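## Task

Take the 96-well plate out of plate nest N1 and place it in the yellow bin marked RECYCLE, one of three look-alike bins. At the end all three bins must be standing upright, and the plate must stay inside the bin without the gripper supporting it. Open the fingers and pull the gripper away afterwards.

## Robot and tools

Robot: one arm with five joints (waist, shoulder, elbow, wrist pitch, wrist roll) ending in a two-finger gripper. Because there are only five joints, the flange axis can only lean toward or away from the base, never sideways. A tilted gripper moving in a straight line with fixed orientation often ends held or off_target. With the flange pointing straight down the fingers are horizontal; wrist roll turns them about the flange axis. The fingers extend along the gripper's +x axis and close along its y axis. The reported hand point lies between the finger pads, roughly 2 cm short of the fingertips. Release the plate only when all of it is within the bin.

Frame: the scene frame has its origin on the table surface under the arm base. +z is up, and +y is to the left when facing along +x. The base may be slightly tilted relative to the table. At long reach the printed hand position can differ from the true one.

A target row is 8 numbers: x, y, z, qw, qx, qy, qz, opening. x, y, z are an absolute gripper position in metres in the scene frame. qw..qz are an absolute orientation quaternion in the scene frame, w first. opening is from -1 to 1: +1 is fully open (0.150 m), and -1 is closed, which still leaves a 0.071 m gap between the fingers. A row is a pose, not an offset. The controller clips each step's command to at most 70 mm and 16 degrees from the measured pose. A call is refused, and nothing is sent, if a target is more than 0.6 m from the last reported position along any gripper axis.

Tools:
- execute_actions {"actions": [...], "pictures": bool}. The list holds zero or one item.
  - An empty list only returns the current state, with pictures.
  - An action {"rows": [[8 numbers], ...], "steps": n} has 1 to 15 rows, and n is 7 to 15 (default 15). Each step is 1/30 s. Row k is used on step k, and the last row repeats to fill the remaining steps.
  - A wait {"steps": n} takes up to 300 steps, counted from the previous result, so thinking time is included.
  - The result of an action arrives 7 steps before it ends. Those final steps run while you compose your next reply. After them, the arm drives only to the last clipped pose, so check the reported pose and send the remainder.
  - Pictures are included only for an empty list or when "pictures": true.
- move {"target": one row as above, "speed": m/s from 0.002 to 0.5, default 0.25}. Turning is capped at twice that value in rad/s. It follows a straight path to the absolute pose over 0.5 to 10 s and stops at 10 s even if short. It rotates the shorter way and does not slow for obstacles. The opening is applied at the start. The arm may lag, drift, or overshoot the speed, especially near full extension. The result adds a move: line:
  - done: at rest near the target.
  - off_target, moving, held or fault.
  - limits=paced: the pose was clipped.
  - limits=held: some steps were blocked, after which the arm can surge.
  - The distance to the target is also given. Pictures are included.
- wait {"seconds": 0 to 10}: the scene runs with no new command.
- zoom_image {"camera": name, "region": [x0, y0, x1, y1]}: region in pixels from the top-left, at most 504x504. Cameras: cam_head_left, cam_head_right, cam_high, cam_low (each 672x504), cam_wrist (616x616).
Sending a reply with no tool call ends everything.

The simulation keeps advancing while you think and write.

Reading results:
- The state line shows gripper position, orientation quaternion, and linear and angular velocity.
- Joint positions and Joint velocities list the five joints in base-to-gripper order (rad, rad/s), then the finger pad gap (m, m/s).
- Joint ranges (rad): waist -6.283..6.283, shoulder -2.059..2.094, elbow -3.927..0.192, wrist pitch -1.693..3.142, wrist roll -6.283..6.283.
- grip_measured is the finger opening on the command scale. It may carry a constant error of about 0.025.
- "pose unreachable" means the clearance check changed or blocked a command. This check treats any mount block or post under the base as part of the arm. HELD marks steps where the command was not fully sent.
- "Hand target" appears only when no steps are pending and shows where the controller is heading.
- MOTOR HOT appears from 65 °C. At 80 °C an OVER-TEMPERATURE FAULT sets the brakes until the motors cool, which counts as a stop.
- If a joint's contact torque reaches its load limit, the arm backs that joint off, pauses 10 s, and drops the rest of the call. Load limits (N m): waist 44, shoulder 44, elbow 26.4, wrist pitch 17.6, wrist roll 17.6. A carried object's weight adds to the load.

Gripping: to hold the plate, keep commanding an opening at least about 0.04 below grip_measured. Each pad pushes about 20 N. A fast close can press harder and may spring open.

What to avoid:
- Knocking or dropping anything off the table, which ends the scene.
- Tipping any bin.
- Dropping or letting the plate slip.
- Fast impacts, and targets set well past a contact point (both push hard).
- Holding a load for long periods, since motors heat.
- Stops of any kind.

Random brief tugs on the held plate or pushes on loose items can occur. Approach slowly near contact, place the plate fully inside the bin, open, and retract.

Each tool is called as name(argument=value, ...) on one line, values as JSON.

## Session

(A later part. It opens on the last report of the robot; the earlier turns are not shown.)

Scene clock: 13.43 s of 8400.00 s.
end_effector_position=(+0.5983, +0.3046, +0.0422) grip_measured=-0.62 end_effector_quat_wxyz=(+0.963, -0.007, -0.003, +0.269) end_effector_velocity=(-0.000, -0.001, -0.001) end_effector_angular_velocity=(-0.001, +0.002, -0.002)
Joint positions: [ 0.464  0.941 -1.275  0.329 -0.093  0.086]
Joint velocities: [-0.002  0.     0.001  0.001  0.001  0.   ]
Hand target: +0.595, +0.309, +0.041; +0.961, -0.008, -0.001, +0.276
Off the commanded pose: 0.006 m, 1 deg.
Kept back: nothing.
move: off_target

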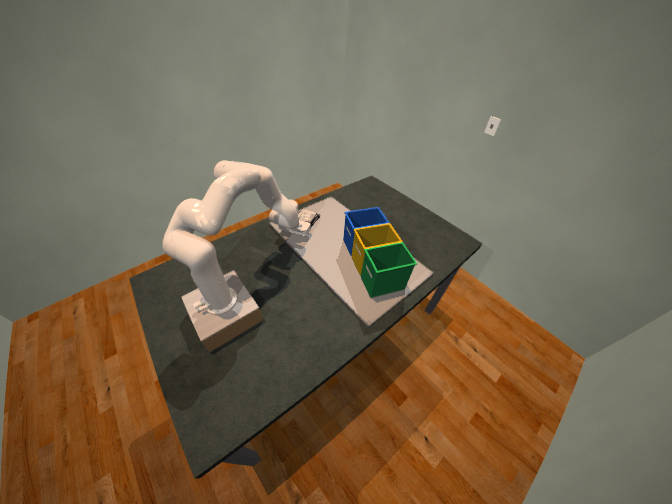

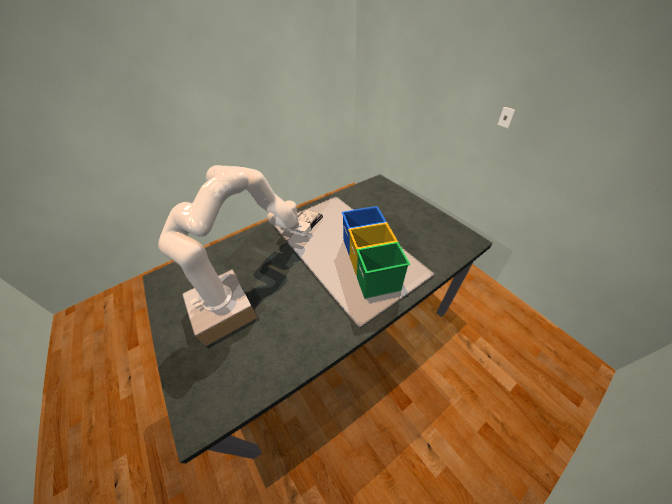

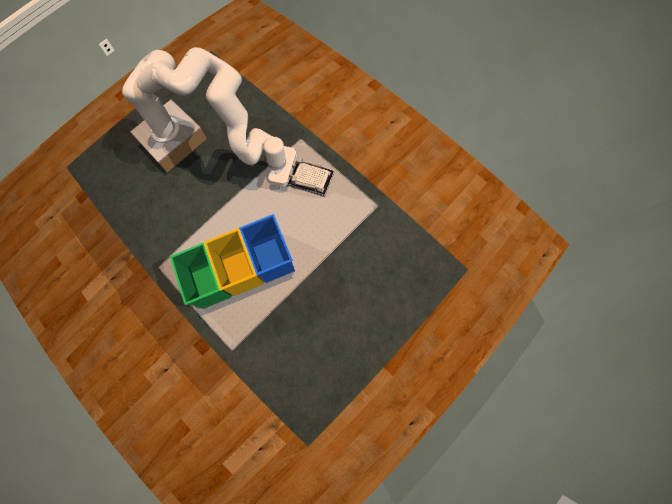

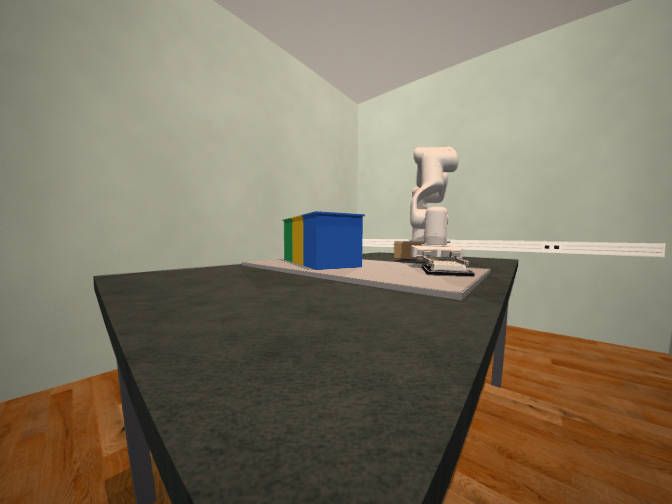

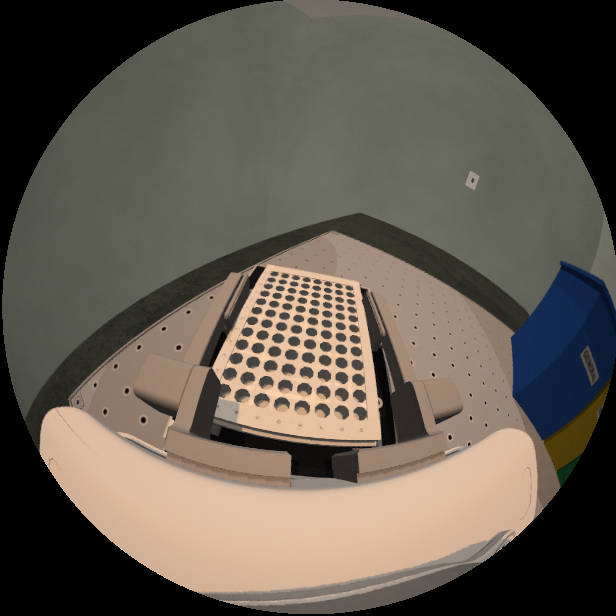

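move(target=[0.598,0.305,0.1,0.963,0,0,0.269,-0.9], speed=0.05)

move(target=[0.42,0.2,0.32,0.9,0,0,0.436,-0.9], speed=0.15)

move(target=[0.38,0.0,0.32,0.5,0,0,0.866,-0.9], speed=0.2)

move(target=[0.42,-0.14,0.32,0.156,0,0,0.988,-0.9], speed=0.2)

Scene clock: 15.43 s of 8400.00 s.
end_effector_position=(+0.5978, +0.3050, +0.0995) grip_measured=-0.90 end_effector_quat_wxyz=(+0.963, -0.008, -0.001, +0.269) end_effector_velocity=(+0.001, -0.002, +0.002) end_effector_angular_velocity=(+0.000, -0.000, -0.004)
Joint positions: [ 0.464  0.775 -1.192  0.416 -0.094  0.075]
Joint velocities: [-0.003 -0.004  0.002  0.002  0.001 -0.   ]
Hand target: +0.598, +0.305, +0.100; +0.963, -0.008, -0.001, +0.269
Off the commanded pose: 0.000 m, 1 deg.
Kept back: nothing.
move: done

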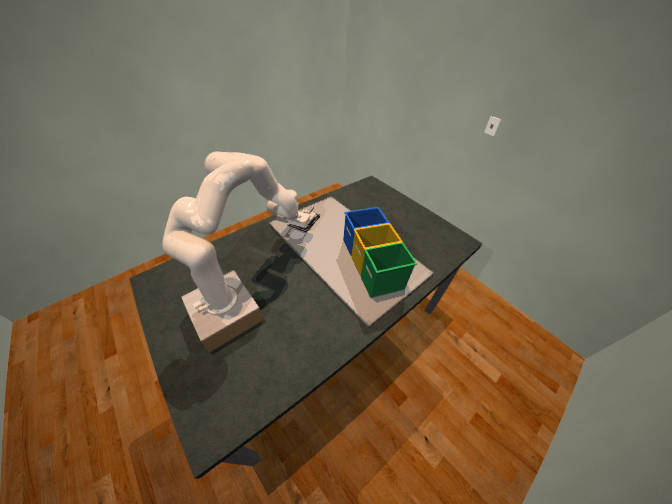

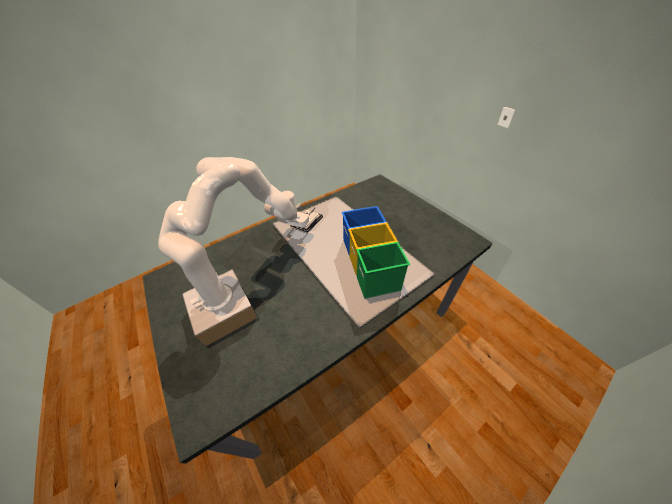

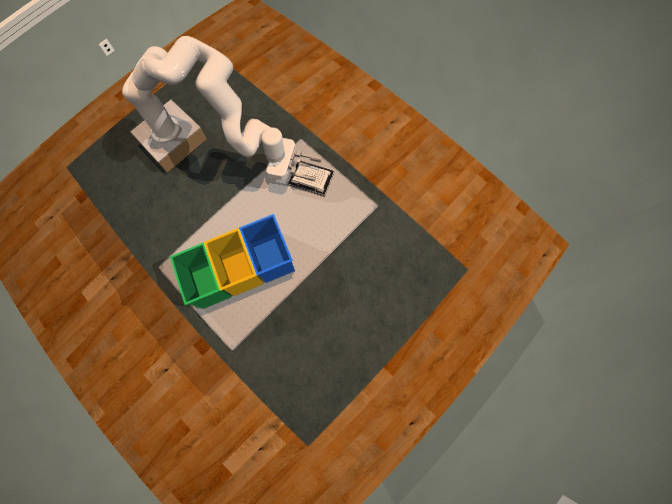

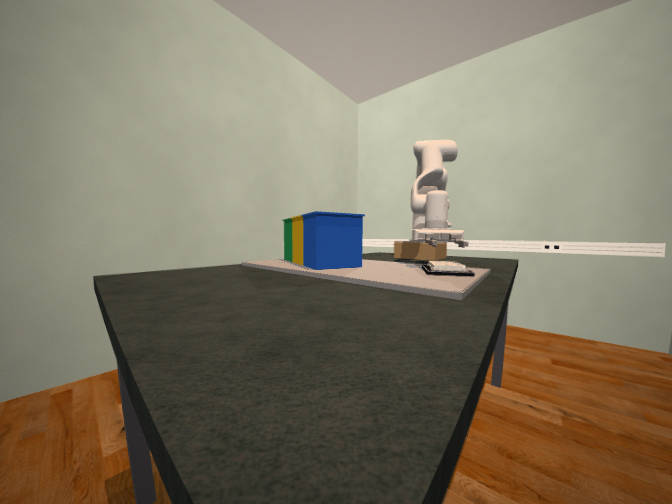

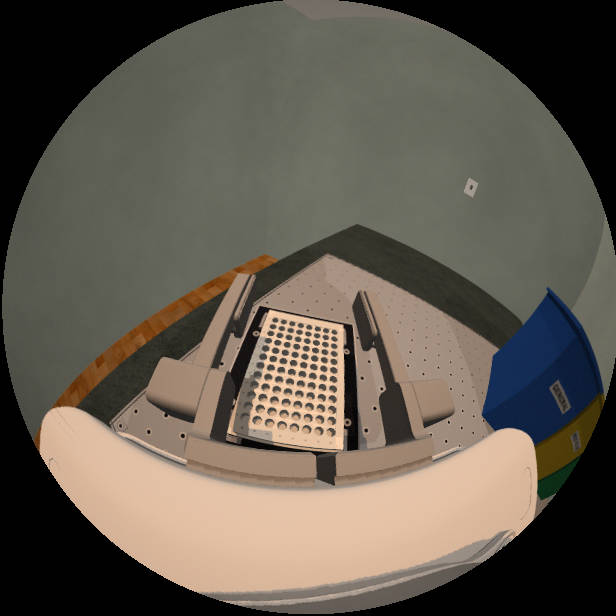

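Scene clock: 18.00 s of 8400.00 s.
end_effector_position=(+0.4203, +0.1996, +0.3203) grip_measured=-0.90 end_effector_quat_wxyz=(+0.900, -0.008, +0.002, +0.436) end_effector_velocity=(-0.001, -0.001, +0.002) end_effector_angular_velocity=(+0.000, -0.000, +0.000)
Joint positions: [ 0.25  -0.314 -0.488  0.804 -0.665  0.075]
Joint velocities: [-0.001 -0.007  0.001  0.006 -0.001  0.   ]
Hand target: +0.420, +0.200, +0.321; +0.900, -0.008, +0.002, +0.436
Off the commanded pose: 0.001 m, 1 deg.
Kept back: nothing.
move: done

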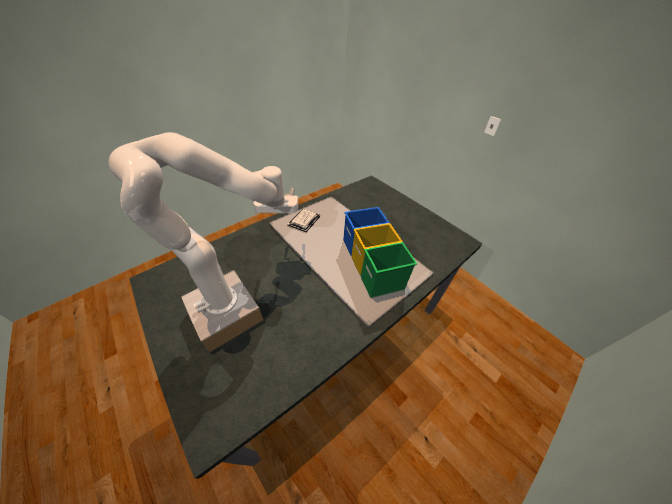

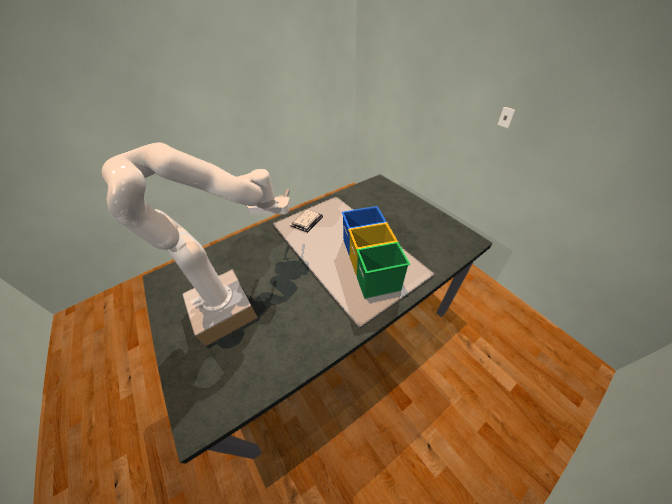

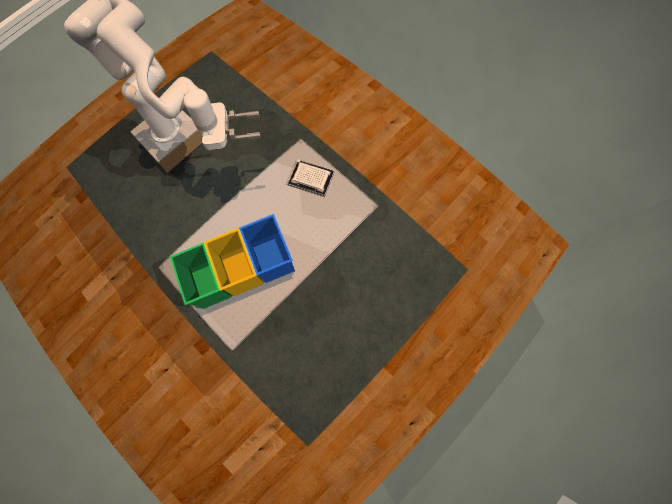

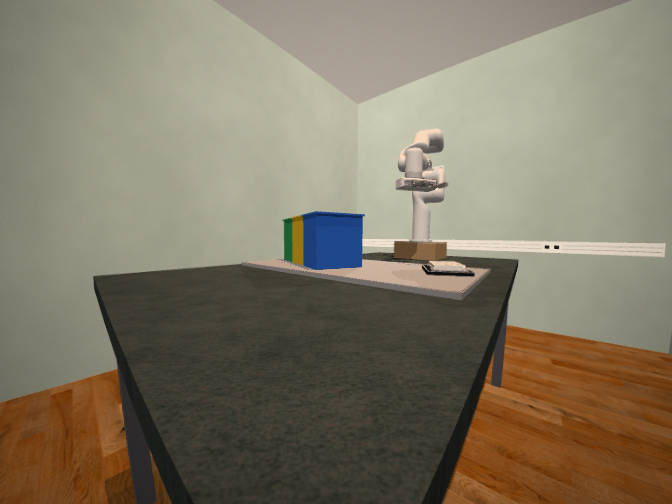

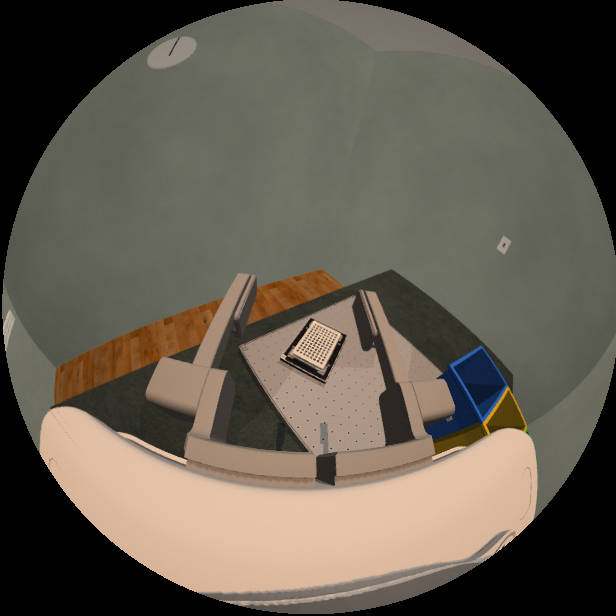

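Scene clock: 21.43 s of 8400.00 s.
end_effector_position=(+0.3803, -0.0006, +0.3198) grip_measured=-0.90 end_effector_quat_wxyz=(+0.500, -0.002, +0.006, +0.866) end_effector_velocity=(-0.000, -0.002, -0.000) end_effector_angular_velocity=(+0.001, +0.002, +0.005)
Joint positions: [-0.27   0.145 -0.979  0.842 -2.377  0.075]
Joint velocities: [-0.002  0.003 -0.003  0.002 -0.008  0.   ]
Hand target: +0.380, -0.001, +0.320; +0.500, -0.002, +0.006, +0.866
Off the commanded pose: 0.001 m, 1 deg.
Kept back: nothing.
move: done

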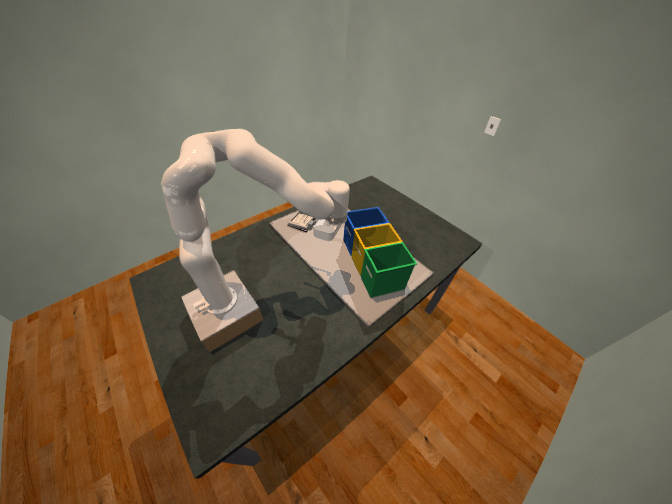

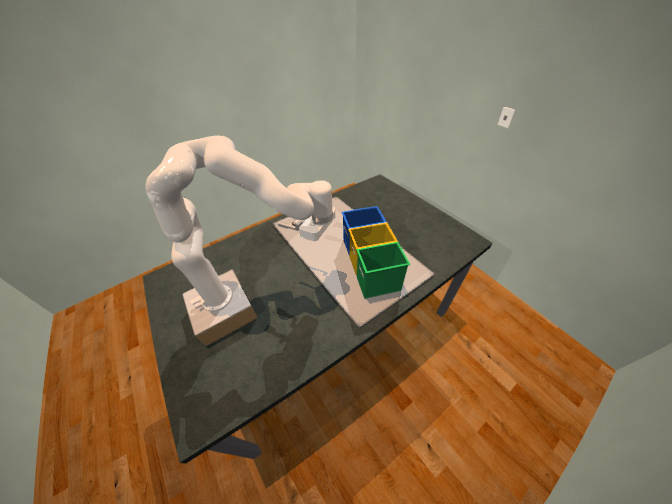

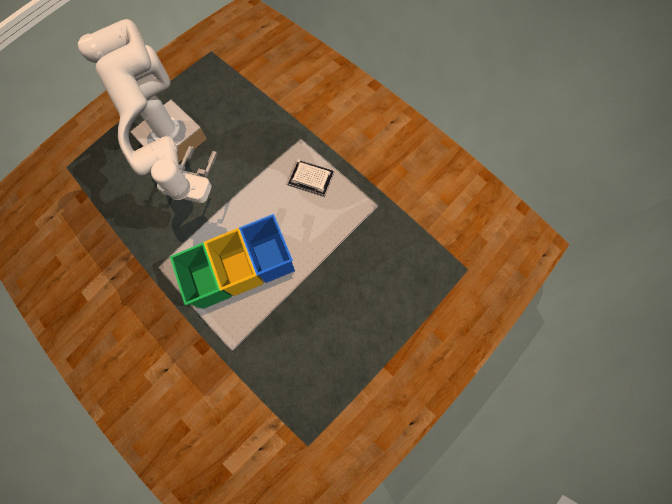

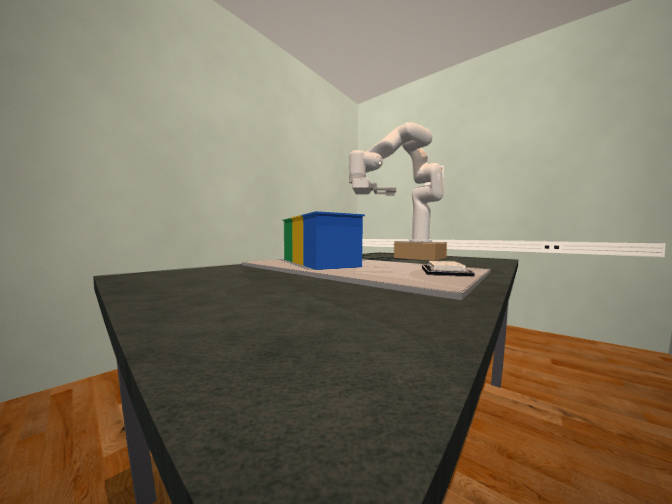

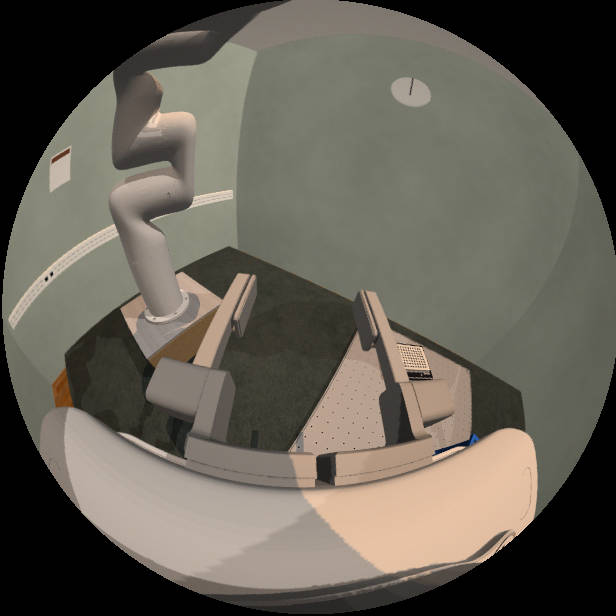

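Scene clock: 23.73 s of 8400.00 s.
end_effector_position=(+0.4202, -0.1399, +0.3199) grip_measured=-0.90 end_effector_quat_wxyz=(+0.156, +0.001, +0.006, +0.988) end_effector_velocity=(+0.001, -0.001, +0.000) end_effector_angular_velocity=(+0.000, +0.001, +0.007)
Joint positions: [-0.311  0.526 -1.523  1.006 -3.152  0.075]
Joint velocities: [ 0.     0.003 -0.005  0.003 -0.006  0.   ]
Hand target: +0.420, -0.140, +0.320; +0.156, +0.001, +0.006, +0.988
Off the commanded pose: 0.000 m, 1 deg.
Kept back: nothing.
move: done

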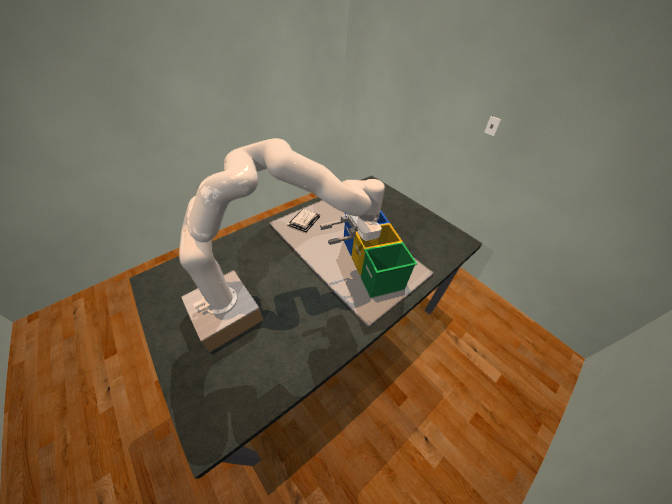

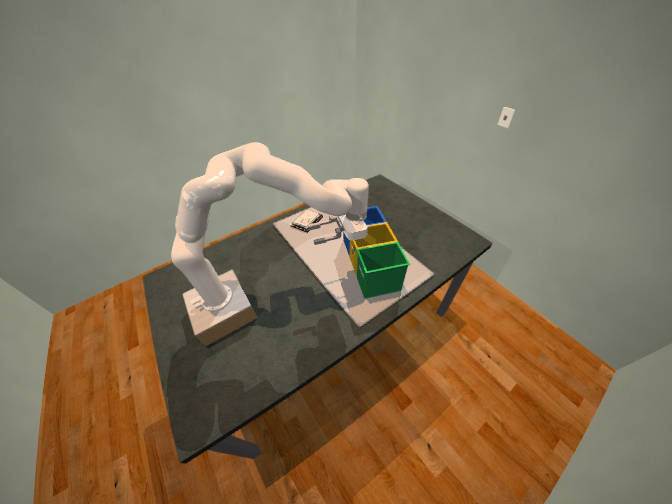

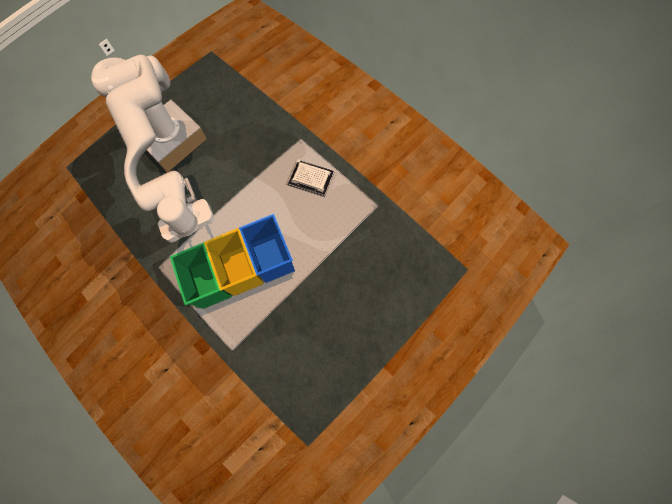

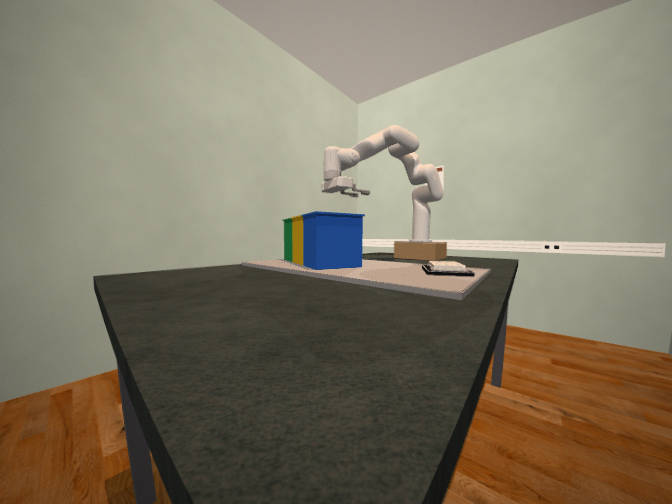

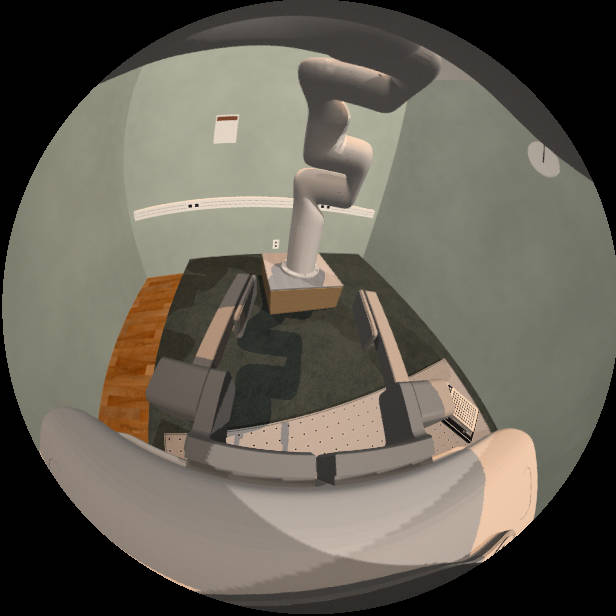

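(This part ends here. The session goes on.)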